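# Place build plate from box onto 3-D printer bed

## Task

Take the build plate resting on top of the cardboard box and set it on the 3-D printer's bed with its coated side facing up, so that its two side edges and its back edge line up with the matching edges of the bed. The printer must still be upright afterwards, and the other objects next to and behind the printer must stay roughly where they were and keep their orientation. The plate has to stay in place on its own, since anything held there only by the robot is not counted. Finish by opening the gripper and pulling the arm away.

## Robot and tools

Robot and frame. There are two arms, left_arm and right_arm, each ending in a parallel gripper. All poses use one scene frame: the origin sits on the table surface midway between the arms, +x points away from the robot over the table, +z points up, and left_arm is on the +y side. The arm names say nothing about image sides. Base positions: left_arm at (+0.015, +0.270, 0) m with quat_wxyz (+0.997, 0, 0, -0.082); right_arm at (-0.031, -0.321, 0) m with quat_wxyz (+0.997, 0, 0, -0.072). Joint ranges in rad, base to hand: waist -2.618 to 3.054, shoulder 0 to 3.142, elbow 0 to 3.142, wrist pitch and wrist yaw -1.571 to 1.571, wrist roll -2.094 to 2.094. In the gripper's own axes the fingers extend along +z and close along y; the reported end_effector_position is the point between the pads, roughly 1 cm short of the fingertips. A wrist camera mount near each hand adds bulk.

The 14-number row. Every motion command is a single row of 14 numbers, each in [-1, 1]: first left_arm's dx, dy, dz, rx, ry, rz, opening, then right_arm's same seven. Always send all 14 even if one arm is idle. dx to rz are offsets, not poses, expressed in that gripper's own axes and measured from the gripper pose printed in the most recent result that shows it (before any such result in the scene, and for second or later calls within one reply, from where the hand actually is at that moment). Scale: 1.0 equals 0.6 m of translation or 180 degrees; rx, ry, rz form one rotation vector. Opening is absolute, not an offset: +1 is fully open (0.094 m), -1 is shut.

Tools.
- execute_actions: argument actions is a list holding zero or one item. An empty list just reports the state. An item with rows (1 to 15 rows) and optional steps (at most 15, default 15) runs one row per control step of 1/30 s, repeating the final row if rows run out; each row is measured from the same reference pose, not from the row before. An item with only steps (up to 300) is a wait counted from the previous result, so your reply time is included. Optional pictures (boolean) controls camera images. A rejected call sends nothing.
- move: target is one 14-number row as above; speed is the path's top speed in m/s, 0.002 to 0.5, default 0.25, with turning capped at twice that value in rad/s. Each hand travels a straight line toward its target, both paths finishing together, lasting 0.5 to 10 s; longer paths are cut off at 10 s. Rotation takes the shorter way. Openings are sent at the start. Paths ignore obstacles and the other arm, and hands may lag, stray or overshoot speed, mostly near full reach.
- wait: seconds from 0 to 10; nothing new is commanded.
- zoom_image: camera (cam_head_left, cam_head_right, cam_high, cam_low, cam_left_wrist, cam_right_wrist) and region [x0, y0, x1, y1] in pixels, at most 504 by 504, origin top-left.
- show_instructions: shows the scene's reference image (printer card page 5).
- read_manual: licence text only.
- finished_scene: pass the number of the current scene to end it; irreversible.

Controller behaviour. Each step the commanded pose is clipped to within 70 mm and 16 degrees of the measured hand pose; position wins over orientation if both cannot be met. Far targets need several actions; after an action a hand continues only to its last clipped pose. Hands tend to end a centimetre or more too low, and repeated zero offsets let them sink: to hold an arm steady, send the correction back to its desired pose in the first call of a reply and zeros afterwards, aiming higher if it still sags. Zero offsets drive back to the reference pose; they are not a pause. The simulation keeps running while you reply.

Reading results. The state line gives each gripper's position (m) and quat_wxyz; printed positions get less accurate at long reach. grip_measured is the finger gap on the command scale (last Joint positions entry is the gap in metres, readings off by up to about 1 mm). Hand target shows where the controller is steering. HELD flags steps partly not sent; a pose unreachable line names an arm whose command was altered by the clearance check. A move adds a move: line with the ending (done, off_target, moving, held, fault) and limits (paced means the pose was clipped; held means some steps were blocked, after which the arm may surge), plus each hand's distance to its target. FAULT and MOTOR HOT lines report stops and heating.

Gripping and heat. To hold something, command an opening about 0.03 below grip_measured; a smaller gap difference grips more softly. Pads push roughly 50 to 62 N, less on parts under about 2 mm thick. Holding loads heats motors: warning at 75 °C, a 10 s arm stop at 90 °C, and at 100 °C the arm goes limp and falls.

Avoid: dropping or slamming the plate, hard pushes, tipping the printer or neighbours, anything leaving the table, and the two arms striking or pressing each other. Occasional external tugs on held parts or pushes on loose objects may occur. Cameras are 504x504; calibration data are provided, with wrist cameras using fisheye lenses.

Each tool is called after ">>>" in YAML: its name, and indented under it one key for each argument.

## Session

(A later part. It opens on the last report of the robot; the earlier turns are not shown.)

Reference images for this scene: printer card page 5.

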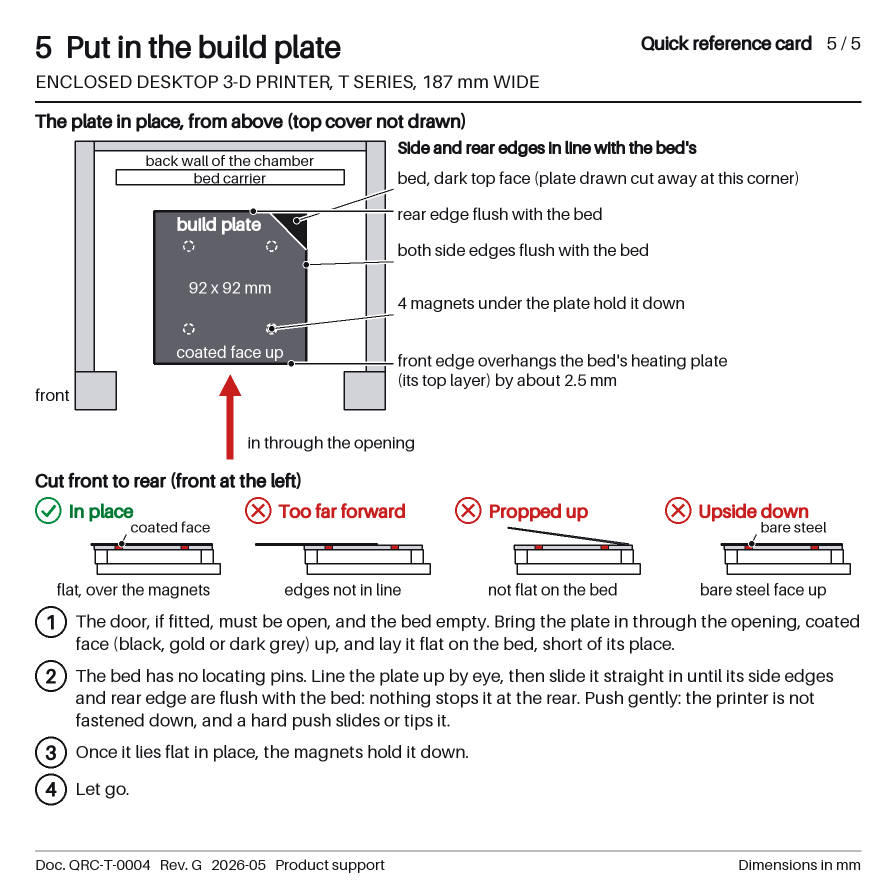

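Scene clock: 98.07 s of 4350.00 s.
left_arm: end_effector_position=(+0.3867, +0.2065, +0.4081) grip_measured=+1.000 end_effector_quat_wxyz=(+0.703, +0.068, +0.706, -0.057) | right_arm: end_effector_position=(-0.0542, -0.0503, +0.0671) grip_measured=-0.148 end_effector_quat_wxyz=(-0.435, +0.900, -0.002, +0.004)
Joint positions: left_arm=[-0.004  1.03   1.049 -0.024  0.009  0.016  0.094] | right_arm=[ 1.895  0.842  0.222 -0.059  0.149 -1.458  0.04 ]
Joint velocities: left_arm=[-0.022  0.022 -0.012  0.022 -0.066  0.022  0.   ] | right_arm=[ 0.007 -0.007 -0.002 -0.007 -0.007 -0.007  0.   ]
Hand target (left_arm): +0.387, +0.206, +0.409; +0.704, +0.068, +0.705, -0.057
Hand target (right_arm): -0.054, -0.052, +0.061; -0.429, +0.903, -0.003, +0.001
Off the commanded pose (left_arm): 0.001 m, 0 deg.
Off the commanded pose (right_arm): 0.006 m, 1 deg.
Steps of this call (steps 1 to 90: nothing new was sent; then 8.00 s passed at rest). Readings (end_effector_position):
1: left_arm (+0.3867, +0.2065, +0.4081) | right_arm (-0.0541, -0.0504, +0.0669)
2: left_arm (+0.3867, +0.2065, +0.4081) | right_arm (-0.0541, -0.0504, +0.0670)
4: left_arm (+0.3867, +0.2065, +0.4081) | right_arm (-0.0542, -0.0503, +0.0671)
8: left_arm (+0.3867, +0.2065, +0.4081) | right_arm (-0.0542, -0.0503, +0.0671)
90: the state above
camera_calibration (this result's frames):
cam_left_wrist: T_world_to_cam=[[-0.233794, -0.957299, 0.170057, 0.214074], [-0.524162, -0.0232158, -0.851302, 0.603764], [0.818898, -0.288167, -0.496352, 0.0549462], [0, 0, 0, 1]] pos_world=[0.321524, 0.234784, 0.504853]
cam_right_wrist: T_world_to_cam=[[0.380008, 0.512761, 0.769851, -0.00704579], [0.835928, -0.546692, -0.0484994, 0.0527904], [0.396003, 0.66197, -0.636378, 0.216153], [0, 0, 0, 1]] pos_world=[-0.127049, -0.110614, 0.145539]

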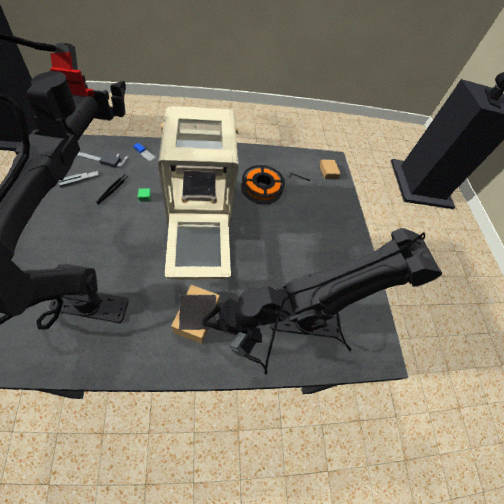

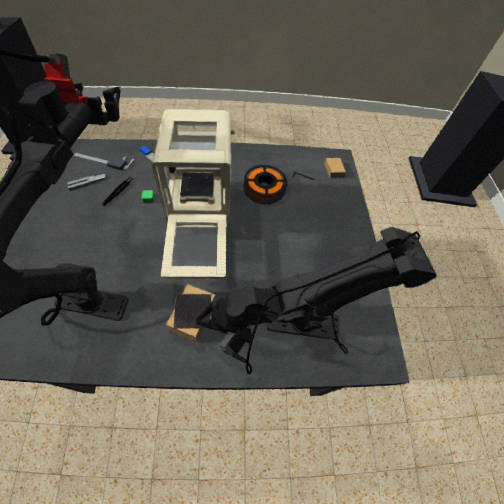

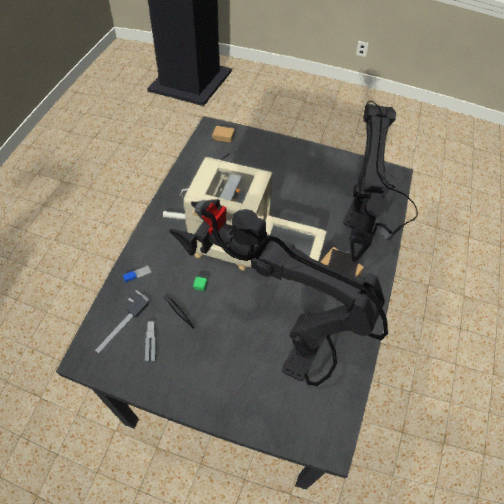

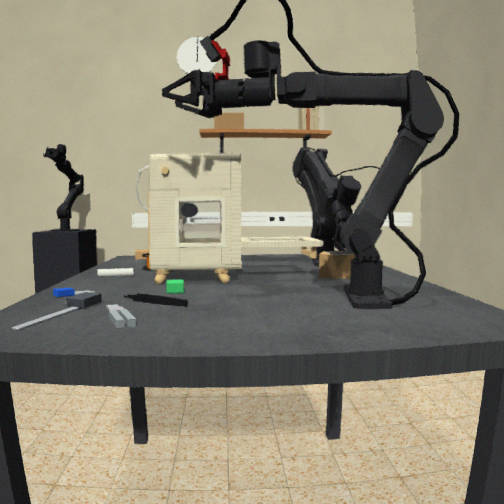

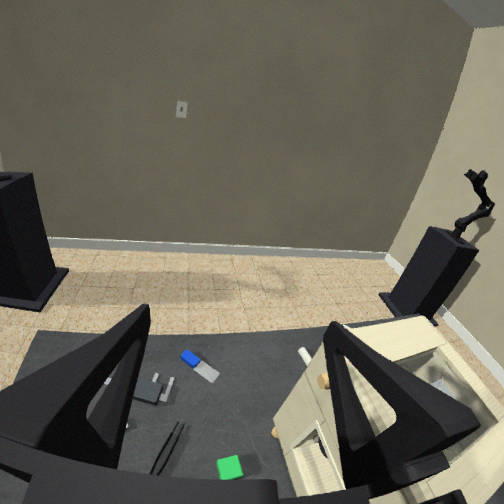

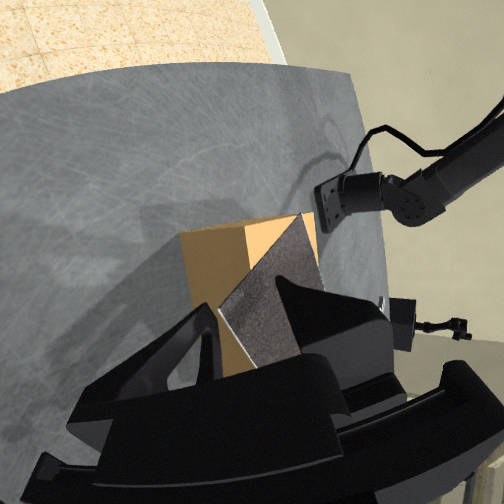

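>>> execute_actions:
  actions:
    - {"rows": [[0,0,0,0,0,0,1,0,0,0,0,0,0,-0.3],[0,0,0,0,0,0,1,0,0,0,0,0,0,-0.4],[0,0,0,0,0,0,1,0,0,0,0,0,0,-0.5],[0,0,0,0,0,0,1,0,0,0,0,0,0,-0.55],[0,0,0,0,0,0,1,0,0,0,0,0,0,-0.6],[0,0,0,0,0,0,1,0,0,0,0,0,0,-0.63],[0,0,0,0,0,0,1,0,0,0,0,0,0,-0.66]], "steps": 15}

>>> zoom_image:
  camera: "cam_right_wrist"
  region: [130, 170, 370, 410]

Scene clock: 117.00 s of 4350.00 s.
left_arm: end_effector_position=(+0.3867, +0.2065, +0.4075) grip_measured=+1.000 end_effector_quat_wxyz=(+0.702, +0.068, +0.707, -0.057) | right_arm: end_effector_position=(-0.0543, -0.0493, +0.0683) grip_measured=-0.657 end_effector_quat_wxyz=(-0.438, +0.899, -0.002, +0.003)
Joint positions: left_arm=[-0.004  1.03   1.049 -0.026  0.009  0.016  0.094] | right_arm=[ 1.895  0.842  0.222 -0.053  0.149 -1.458  0.016]
Joint velocities: left_arm=[-0.012 -0.027 -0.007  0.081 -0.037 -0.081  0.   ] | right_arm=[ 0.002  0.007  0.007  0.007 -0.022  0.037  0.   ]
Hand target (left_arm): +0.387, +0.206, +0.408; +0.703, +0.068, +0.706, -0.057
Hand target (right_arm): -0.054, -0.050, +0.067; -0.435, +0.900, -0.002, +0.004
Off the commanded pose (left_arm): 0.001 m, 0 deg.
Off the commanded pose (right_arm): 0.002 m, 0 deg.
Steps of this call (steps 1 to 90: nothing new was sent; then 15.43 s passed at rest; steps 91 to 105: all 15 steps of this action). Readings (end_effector_position):
91: left_arm (+0.3867, +0.2065, +0.4081) | right_arm (-0.0542, -0.0503, +0.0671)
92: left_arm (+0.3867, +0.2065, +0.4080) | right_arm (-0.0542, -0.0503, +0.0671)
94: left_arm (+0.3867, +0.2065, +0.4078) | right_arm (-0.0542, -0.0503, +0.0671)
98: left_arm (+0.3867, +0.2065, +0.4076) | right_arm (-0.0542, -0.0498, +0.0677)
105: the state above
camera_calibration (this result's frames):
cam_left_wrist: T_world_to_cam=[[-0.23341, -0.957364, 0.170219, 0.21397], [-0.526082, -0.0228911, -0.850126, 0.603474], [0.817776, -0.287977, -0.498309, 0.0558597], [0, 0, 0, 1]] pos_world=[0.321739, 0.234747, 0.504442]
cam_right_wrist: T_world_to_cam=[[0.380847, 0.508129, 0.772502, -0.00872508], [0.835873, -0.546388, -0.0526916, 0.0537933], [0.395312, 0.665781, -0.632822, 0.21626], [0, 0, 0, 1]] pos_world=[-0.127131, -0.110156, 0.146428]

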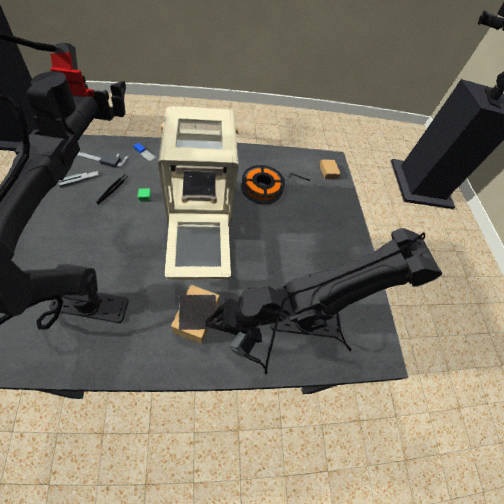

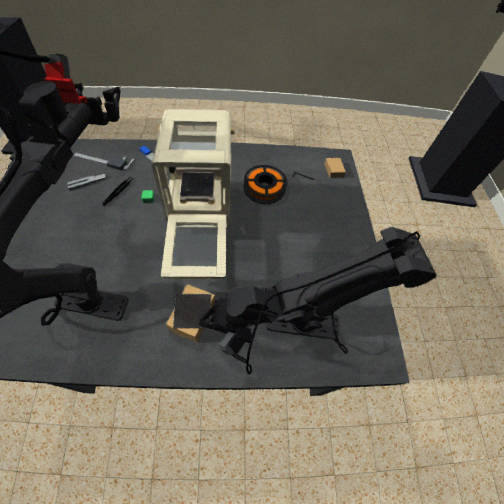

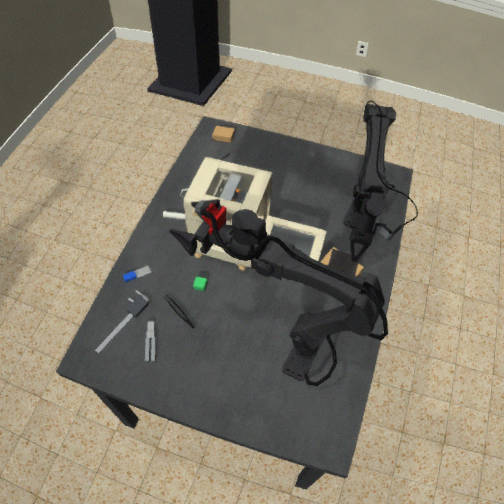

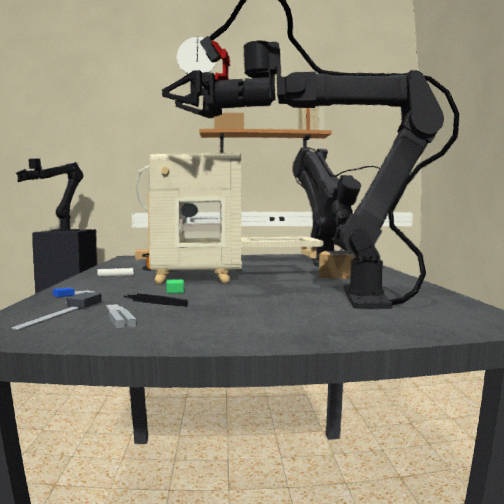

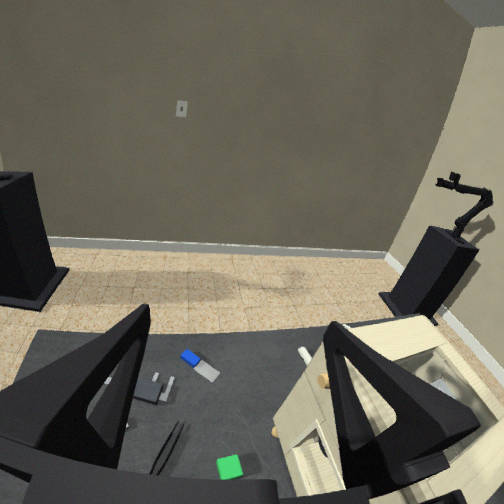

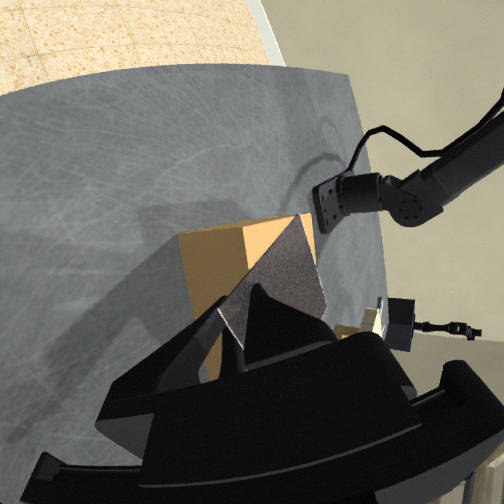

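Region (130, 170, 370, 410) of cam_right_wrist's 504x504 image, scaled by 2.100, with more detail than that image has.

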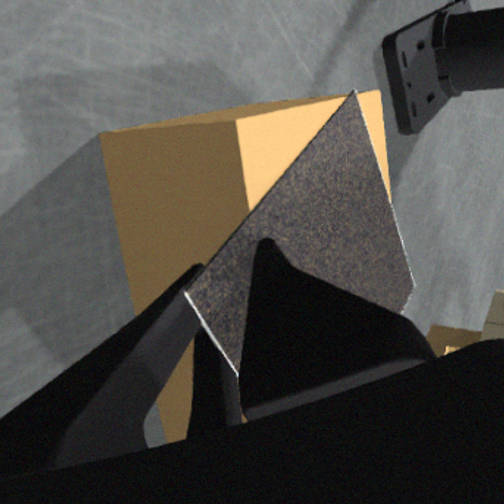

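Lower finger is under. Lift and close progressively.

>>> execute_actions:
  actions:
    - {"rows": [[0,0,0,0,0,0,1,0,-0.005,-0.002,0,0,0,-0.68],[0,0,0,0,0,0,1,0,-0.01,-0.004,0,0,0,-0.70],[0,0,0,0,0,0,1,0,-0.015,-0.006,0,0,0,-0.72],[0,0,0,0,0,0,1,0,-0.02,-0.008,0,0,0,-0.74],[0,0,0,0,0,0,1,0,-0.025,-0.01,0,0,0,-0.76],[0,0,0,0,0,0,1,0,-0.03,-0.012,0,0,0,-0.78],[0,0,0,0,0,0,1,0,-0.035,-0.014,0,0,0,-0.80],[0,0,0,0,0,0,1,0,-0.04,-0.016,0,0,0,-0.82],[0,0,0,0,0,0,1,0,-0.045,-0.018,0,0,0,-0.84]], "steps": 15}

>>> zoom_image:
  camera: "cam_right_wrist"
  region: [130, 170, 370, 410]

Scene clock: 120.97 s of 4350.00 s.
left_arm: end_effector_position=(+0.3867, +0.2065, +0.4069) grip_measured=+1.000 end_effector_quat_wxyz=(+0.701, +0.068, +0.707, -0.056) | right_arm: end_effector_position=(-0.0562, -0.0385, +0.0947) grip_measured=-0.838 end_effector_quat_wxyz=(-0.447, +0.894, -0.002, +0.002)
Joint positions: left_arm=[-0.004  1.03   1.049 -0.029  0.009  0.016  0.094] | right_arm=[ 1.895  0.842  0.315 -0.125  0.15  -1.46   0.008]
Joint velocities: left_arm=[ 0.007  0.002 -0.027  0.081  0.022 -0.037  0.   ] | right_arm=[-0.002 -0.002 -0.012 -0.212 -0.037  0.037 -0.   ]
Hand target (left_arm): +0.387, +0.206, +0.408; +0.702, +0.068, +0.707, -0.057
Hand target (right_arm): -0.055, -0.041, +0.096; -0.439, +0.899, -0.002, +0.003
Off the commanded pose (left_arm): 0.001 m, 0 deg.
Off the commanded pose (right_arm): 0.004 m, 1 deg.
Steps of this call (steps 1 to 90: nothing new was sent; then 0.47 s passed at rest; steps 91 to 105: all 15 steps of this action). Readings (end_effector_position):
91: left_arm (+0.3867, +0.2065, +0.4075) | right_arm (-0.0543, -0.0493, +0.0683)
92: left_arm (+0.3867, +0.2065, +0.4074) | right_arm (-0.0544, -0.0490, +0.0688)
94: left_arm (+0.3867, +0.2065, +0.4072) | right_arm (-0.0549, -0.0460, +0.0742)
98: left_arm (+0.3867, +0.2065, +0.4070) | right_arm (-0.0559, -0.0402, +0.0872)
105: the state above
camera_calibration (this result's frames):
cam_left_wrist: T_world_to_cam=[[-0.233025, -0.957429, 0.17038, 0.213866], [-0.527999, -0.0225668, -0.848945, 0.603181], [0.816649, -0.287786, -0.500263, 0.0567725], [0, 0, 0, 1]] pos_world=[0.321952, 0.234711, 0.50403]
cam_right_wrist: T_world_to_cam=[[0.381671, 0.492183, 0.782357, -0.0354027], [0.836364, -0.544231, -0.0656409, 0.0639895], [0.393475, 0.679388, -0.619361, 0.225698], [0, 0, 0, 1]] pos_world=[-0.128813, -0.101087, 0.171686]

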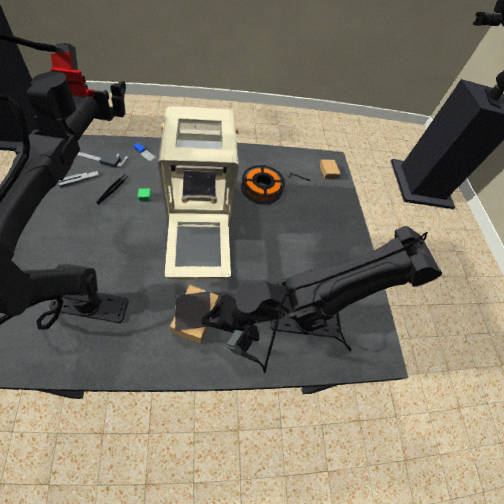

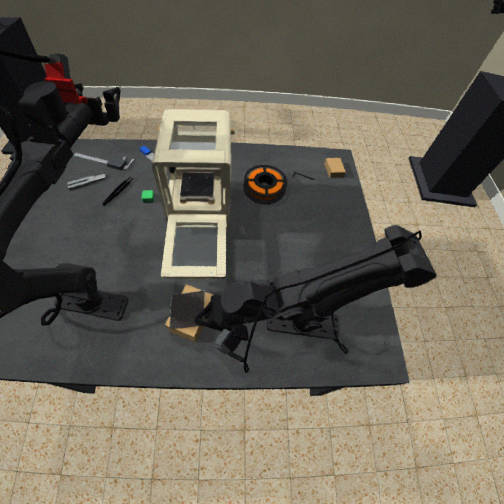

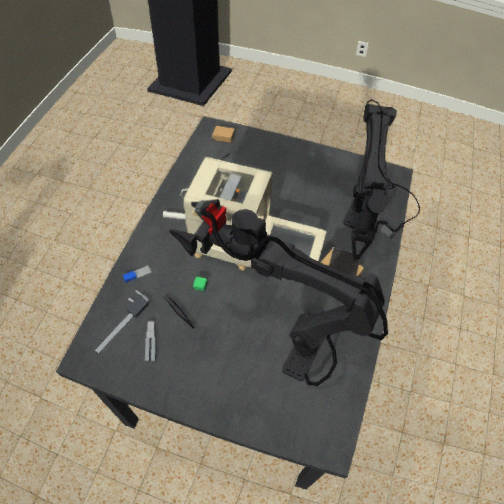

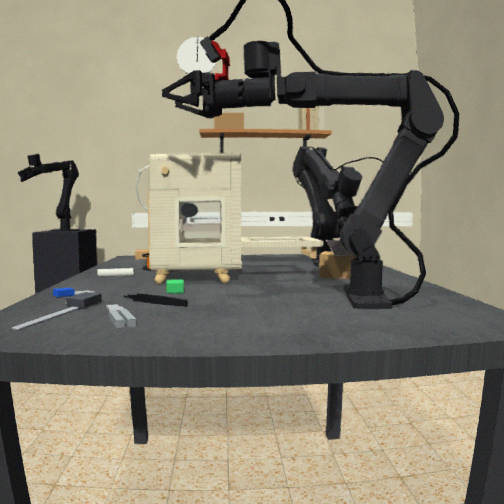

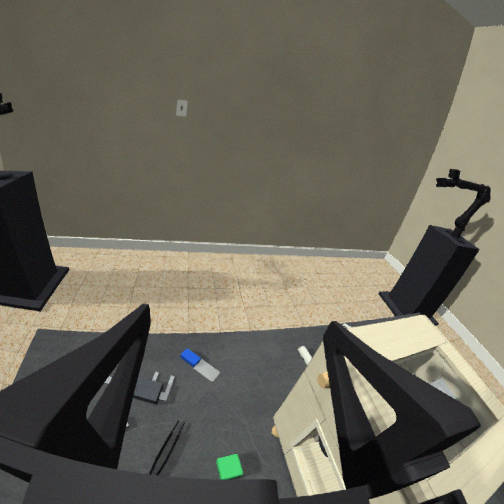

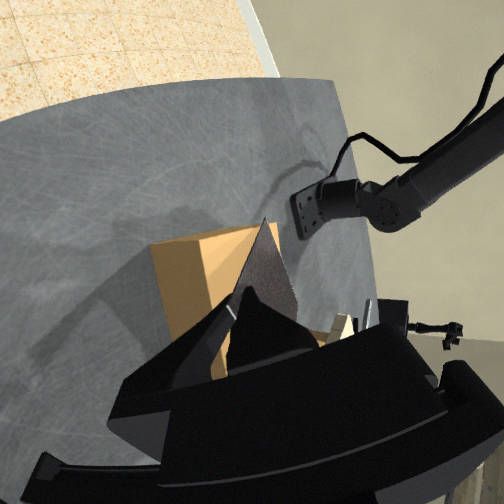

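Region (130, 170, 370, 410) of cam_right_wrist's 504x504 image, scaled by 2.100, with more detail than that image has.

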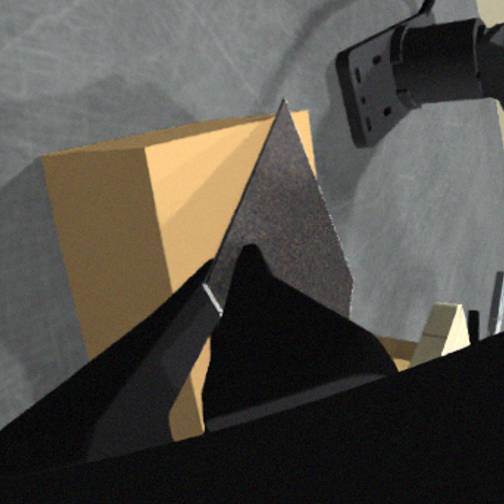

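>>> execute_actions:
  actions:
    - {"rows": [[0,0,0,0,0,0,1,0,-0.005,0,0,0,0,-0.84],[0,0,0,0,0,0,1,0,-0.01,0,0,0,0,-0.85],[0,0,0,0,0,0,1,0,-0.015,0,0,0,0,-0.86],[0,0,0,0,0,0,1,0,-0.02,0,0,0,0,-0.87],[0,0,0,0,0,0,1,0,-0.025,0,0,0,0,-0.88],[0,0,0,0,0,0,1,0,-0.03,-0.003,0,0,0,-0.90],[0,0,0,0,0,0,1,0,-0.035,-0.006,0,0,0,-0.92],[0,0,0,0,0,0,1,0,-0.04,-0.01,0,0,0,-0.94],[0,0,0,0,0,0,1,0,-0.045,-0.014,0,0,0,-0.96],[0,0,0,0,0,0,1,0,-0.05,-0.018,0,0,0,-0.98],[0,0,0,0,0,0,1,0,-0.055,-0.022,0,0,0,-1]], "steps": 15}

>>> zoom_image:
  camera: "cam_right_wrist"
  region: [130, 170, 370, 410]

Scene clock: 126.40 s of 4350.00 s.
left_arm: end_effector_position=(+0.3867, +0.2065, +0.4064) grip_measured=+1.000 end_effector_quat_wxyz=(+0.700, +0.068, +0.708, -0.056) | right_arm: end_effector_position=(-0.0584, -0.0263, +0.1261) grip_measured=-0.979 end_effector_quat_wxyz=(-0.456, +0.890, -0.001, +0.002)
Joint positions: left_arm=[-0.004  1.03   1.049 -0.031  0.009  0.016  0.094] | right_arm=[ 1.895  0.86   0.432 -0.203  0.15  -1.464  0.001]
Joint velocities: left_arm=[-0.007 -0.017  0.017 -0.007 -0.022 -0.066  0.   ] | right_arm=[-0.007  0.017  0.056 -0.139  0.037 -0.051 -0.001]
Hand target (left_arm): +0.387, +0.206, +0.407; +0.701, +0.068, +0.707, -0.056
Hand target (right_arm): -0.057, -0.029, +0.129; -0.448, +0.894, -0.002, +0.002
Off the commanded pose (left_arm): 0.001 m, 0 deg.
Off the commanded pose (right_arm): 0.005 m, 1 deg.
Steps of this call (steps 1 to 90: nothing new was sent; then 1.93 s passed at rest; steps 91 to 105: all 15 steps of this action). Readings (end_effector_position):
91: left_arm (+0.3867, +0.2065, +0.4069) | right_arm (-0.0561, -0.0394, +0.0936)
92: left_arm (+0.3867, +0.2065, +0.4068) | right_arm (-0.0561, -0.0393, +0.0937)
94: left_arm (+0.3867, +0.2065, +0.4066) | right_arm (-0.0563, -0.0379, +0.0960)
98: left_arm (+0.3867, +0.2065, +0.4065) | right_arm (-0.0577, -0.0303, +0.1092)
105: the state above
camera_calibration (this result's frames):
cam_left_wrist: T_world_to_cam=[[-0.232641, -0.957494, 0.17054, 0.213762], [-0.529914, -0.0222431, -0.84776, 0.602886], [0.815518, -0.287595, -0.502215, 0.0576847], [0, 0, 0, 1]] pos_world=[0.322165, 0.234675, 0.503618]
cam_right_wrist: T_world_to_cam=[[0.380994, 0.477401, 0.79179, -0.0666909], [0.837551, -0.540925, -0.0768679, 0.0761055], [0.391603, 0.692451, -0.605937, 0.236226], [0, 0, 0, 1]] pos_world=[-0.13084, -0.090569, 0.201793]

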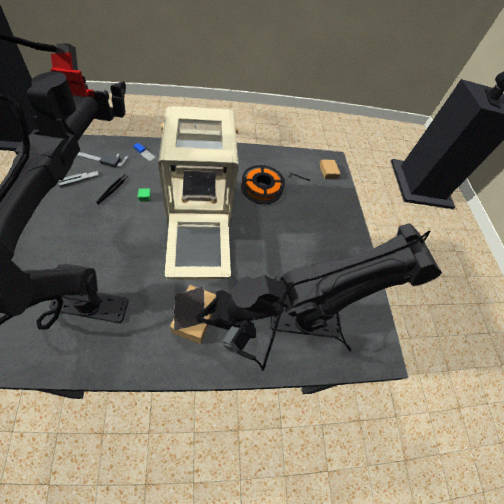

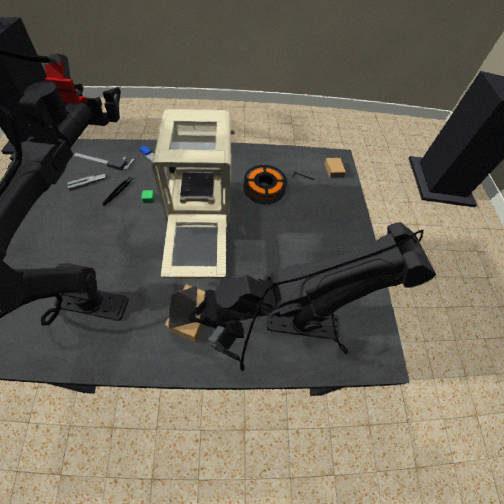

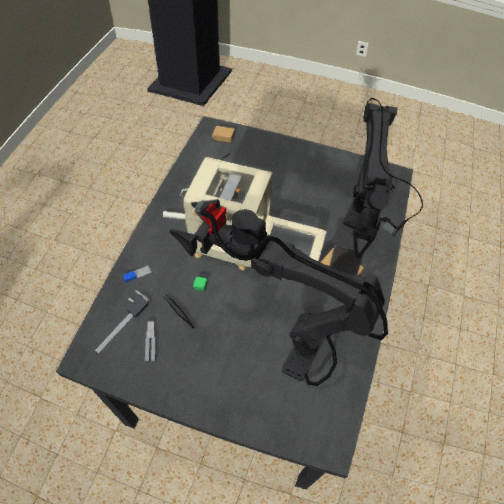

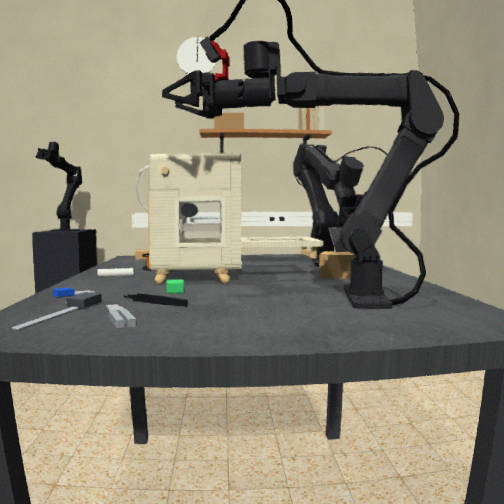

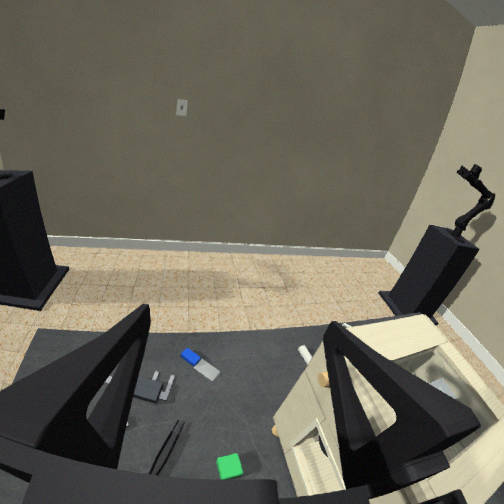

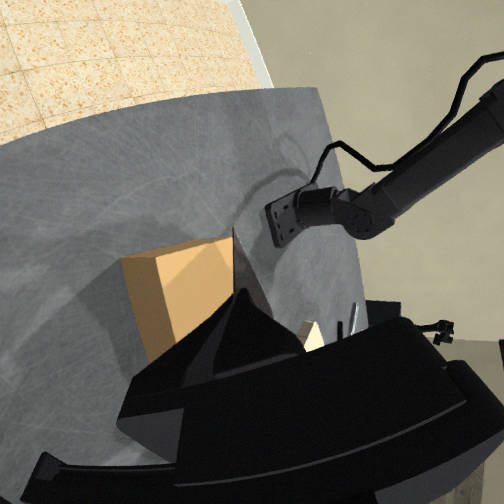

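Region (130, 170, 370, 410) of cam_right_wrist's 504x504 image, scaled by 2.100, with more detail than that image has.

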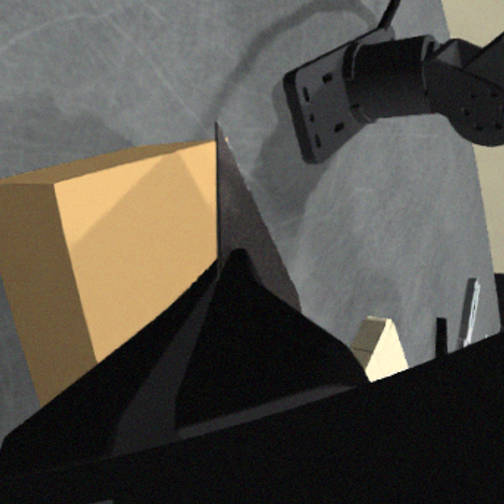

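>>> move:
  target: [0,0,0,0,0,0,1,0,-0.18,-0.015,0.198,0,0,-1]
  speed: 0.12

Scene clock: 139.63 s of 4350.00 s.
left_arm: end_effector_position=(+0.3867, +0.2065, +0.4058) grip_measured=+1.000 end_effector_quat_wxyz=(+0.700, +0.069, +0.709, -0.056) | right_arm: end_effector_position=(-0.0621, +0.0299, +0.2183) grip_measured=-0.979 end_effector_quat_wxyz=(+0.703, -0.711, -0.003, +0.002)
Joint positions: left_arm=[-0.004  1.03   1.049 -0.033  0.009  0.016  0.094] | right_arm=[ 1.88   1.033  0.279  0.741  0.157 -1.571  0.001]
Joint velocities: left_arm=[-0.002  0.002 -0.002 -0.022  0.051 -0.081  0.   ] | right_arm=[-0.002  0.007 -0.007  0.007 -0.037 -0.037  0.   ]
Hand target (left_arm): +0.387, +0.206, +0.406; +0.700, +0.068, +0.708, -0.056
Hand target (right_arm): -0.060, +0.030, +0.218; +0.707, -0.708, -0.002, +0.001
Off the commanded pose (left_arm): 0.001 m, 0 deg.
Off the commanded pose (right_arm): 0.004 m, 1 deg.
After step 90, 6.87 s passed at rest.
move: done
camera_calibration (this result's frames):
cam_left_wrist: T_world_to_cam=[[-0.232256, -0.957559, 0.170699, 0.213658], [-0.531826, -0.0219197, -0.84657, 0.602589], [0.814382, -0.287403, -0.504164, 0.0585962], [0, 0, 0, 1]] pos_world=[0.322376, 0.23464, 0.503205]
cam_right_wrist: T_world_to_cam=[[0.378681, -0.058498, 0.923677, -0.178111], [0.84346, -0.389043, -0.370433, 0.176599], [0.38102, 0.91936, -0.0979827, 0.136285], [0, 0, 0, 1]] pos_world=[-0.133434, -0.0670093, 0.243289]

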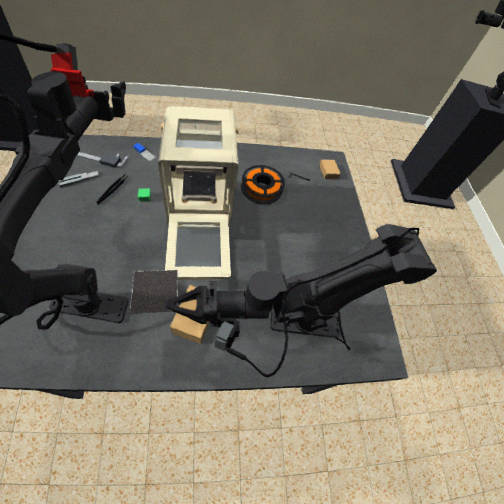

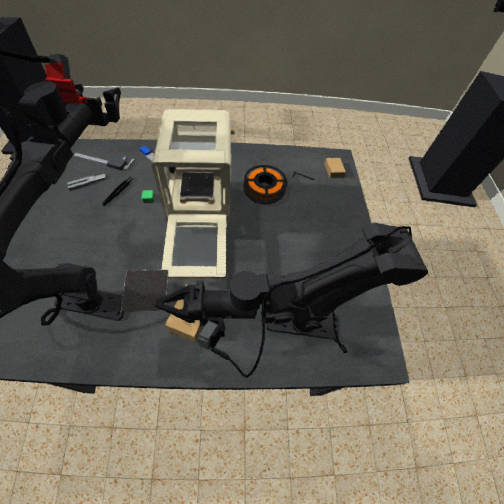

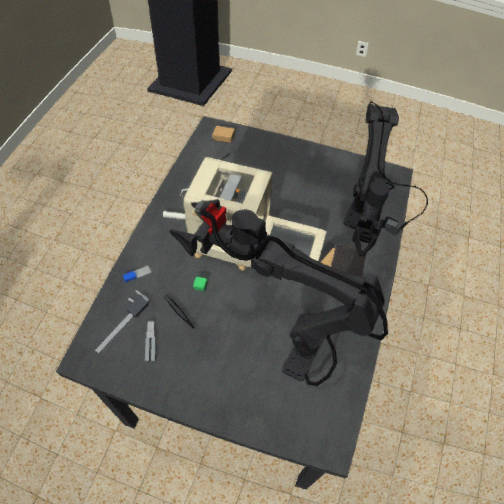

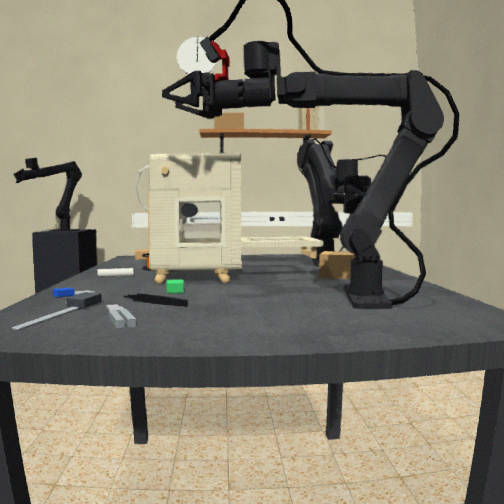

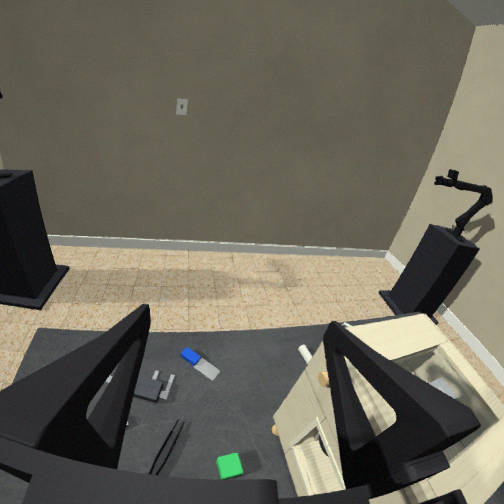

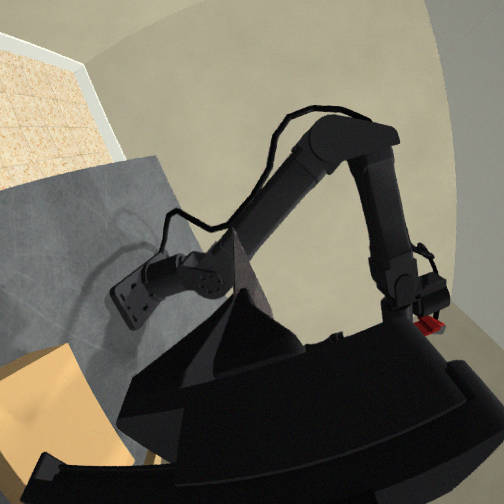

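>>> move:
  target: [0,0,0,0,0,0,1,0.303,0.03,-0.05,0,0.417,0,-1]
  speed: 0.2

>>> zoom_image:
  camera: "cam_low"
  region: [130, 140, 350, 290]

>>> zoom_image:
  camera: "cam_head_right"
  region: [110, 100, 290, 300]

Scene clock: 150.30 s of 4350.00 s.
left_arm: end_effector_position=(+0.3867, +0.2065, +0.4051) grip_measured=+1.000 end_effector_quat_wxyz=(+0.699, +0.069, +0.710, -0.056) | right_arm: end_effector_position=(+0.1178, +0.0001, +0.1951) grip_measured=-0.979 end_effector_quat_wxyz=(+0.561, -0.573, +0.412, -0.433)
Joint positions: left_arm=[-0.004  1.03   1.049 -0.036  0.009  0.016  0.094] | right_arm=[ 1.793  1.62   0.533  1.103  1.357 -1.621  0.001]
Joint velocities: left_arm=[-0.007 -0.007 -0.002  0.022  0.022 -0.007  0.   ] | right_arm=[ 0.007  0.032 -0.007  0.095 -0.051  0.007 -0.002]
Hand target (left_arm): +0.387, +0.206, +0.406; +0.700, +0.069, +0.709, -0.056
Hand target (right_arm): +0.121, +0.001, +0.201; +0.565, -0.560, +0.426, -0.431
Off the commanded pose (left_arm): 0.001 m, 0 deg.
Off the commanded pose (right_arm): 0.006 m, 2 deg.
After step 90, 3.90 s passed at rest.
move: done
camera_calibration (this result's frames):
cam_left_wrist: T_world_to_cam=[[-0.231806, -0.957635, 0.170884, 0.213538], [-0.534053, -0.0215431, -0.845177, 0.60224], [0.813052, -0.287178, -0.506434, 0.0596589], [0, 0, 0, 1]] pos_world=[0.322622, 0.234598, 0.502723]
cam_right_wrist: T_world_to_cam=[[0.0269862, -0.355392, 0.934328, -0.18719], [-0.12882, -0.928111, -0.349306, 0.115132], [0.991301, -0.110933, -0.0708276, 0.0157952], [0, 0, 0, 1]] pos_world=[0.00422507, 0.0420821, 0.216232]

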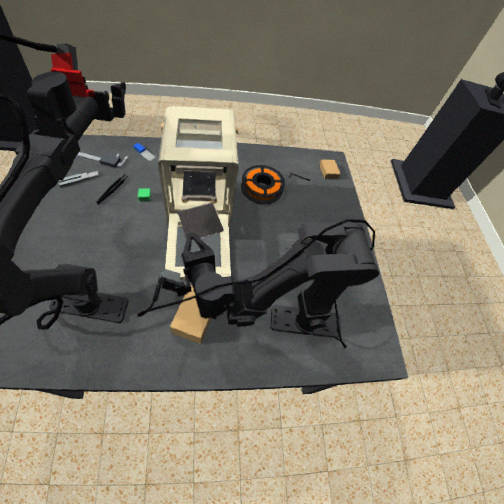

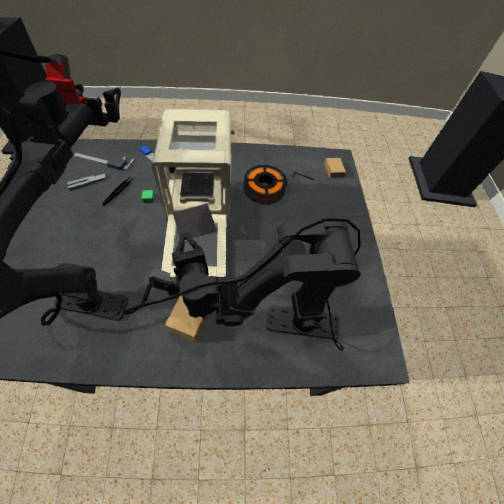

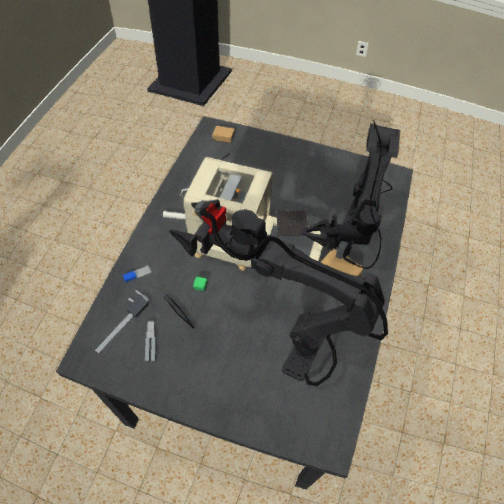

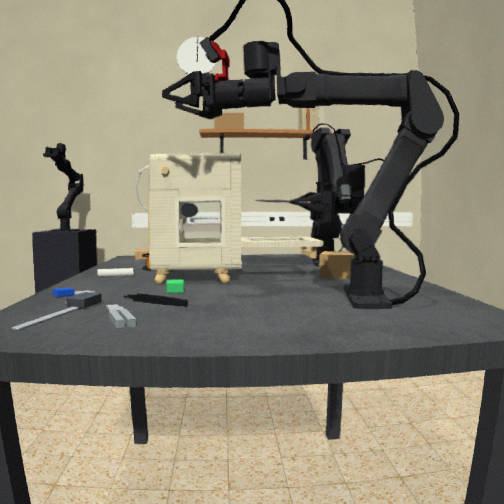

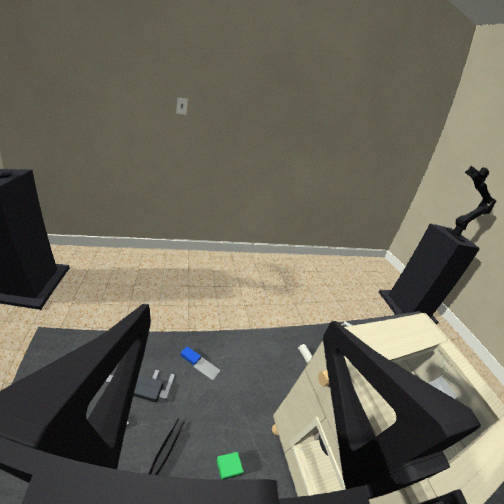

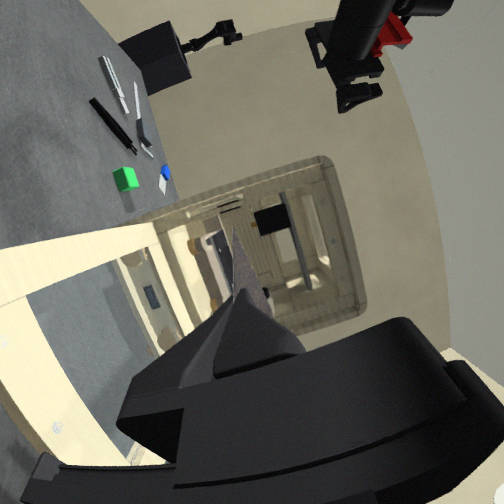

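Region (130, 140, 350, 290) of cam_low's 504x504 image, scaled by 2.291, with more detail than that image has; it fills the top 344 rows of this view, and the rest is white.

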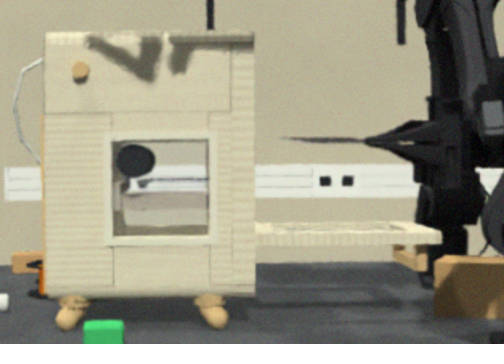

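Region (110, 100, 290, 300) of cam_head_right's 504x504 image, scaled by 2.520, with more detail than that image has; it fills the left 454 columns of this view, and the rest is white.

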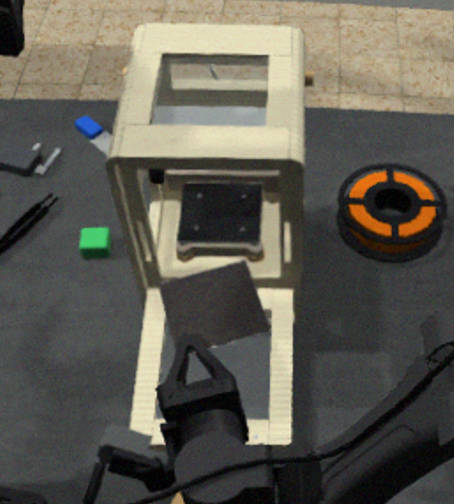

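>>> zoom_image:
  camera: "cam_right_wrist"
  region: [150, 180, 310, 340]

Region (150, 180, 310, 340) of cam_right_wrist's 504x504 image, scaled by 3.150, with more detail than that image has.

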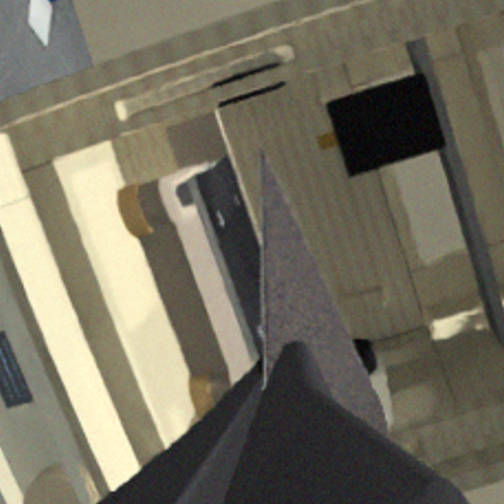

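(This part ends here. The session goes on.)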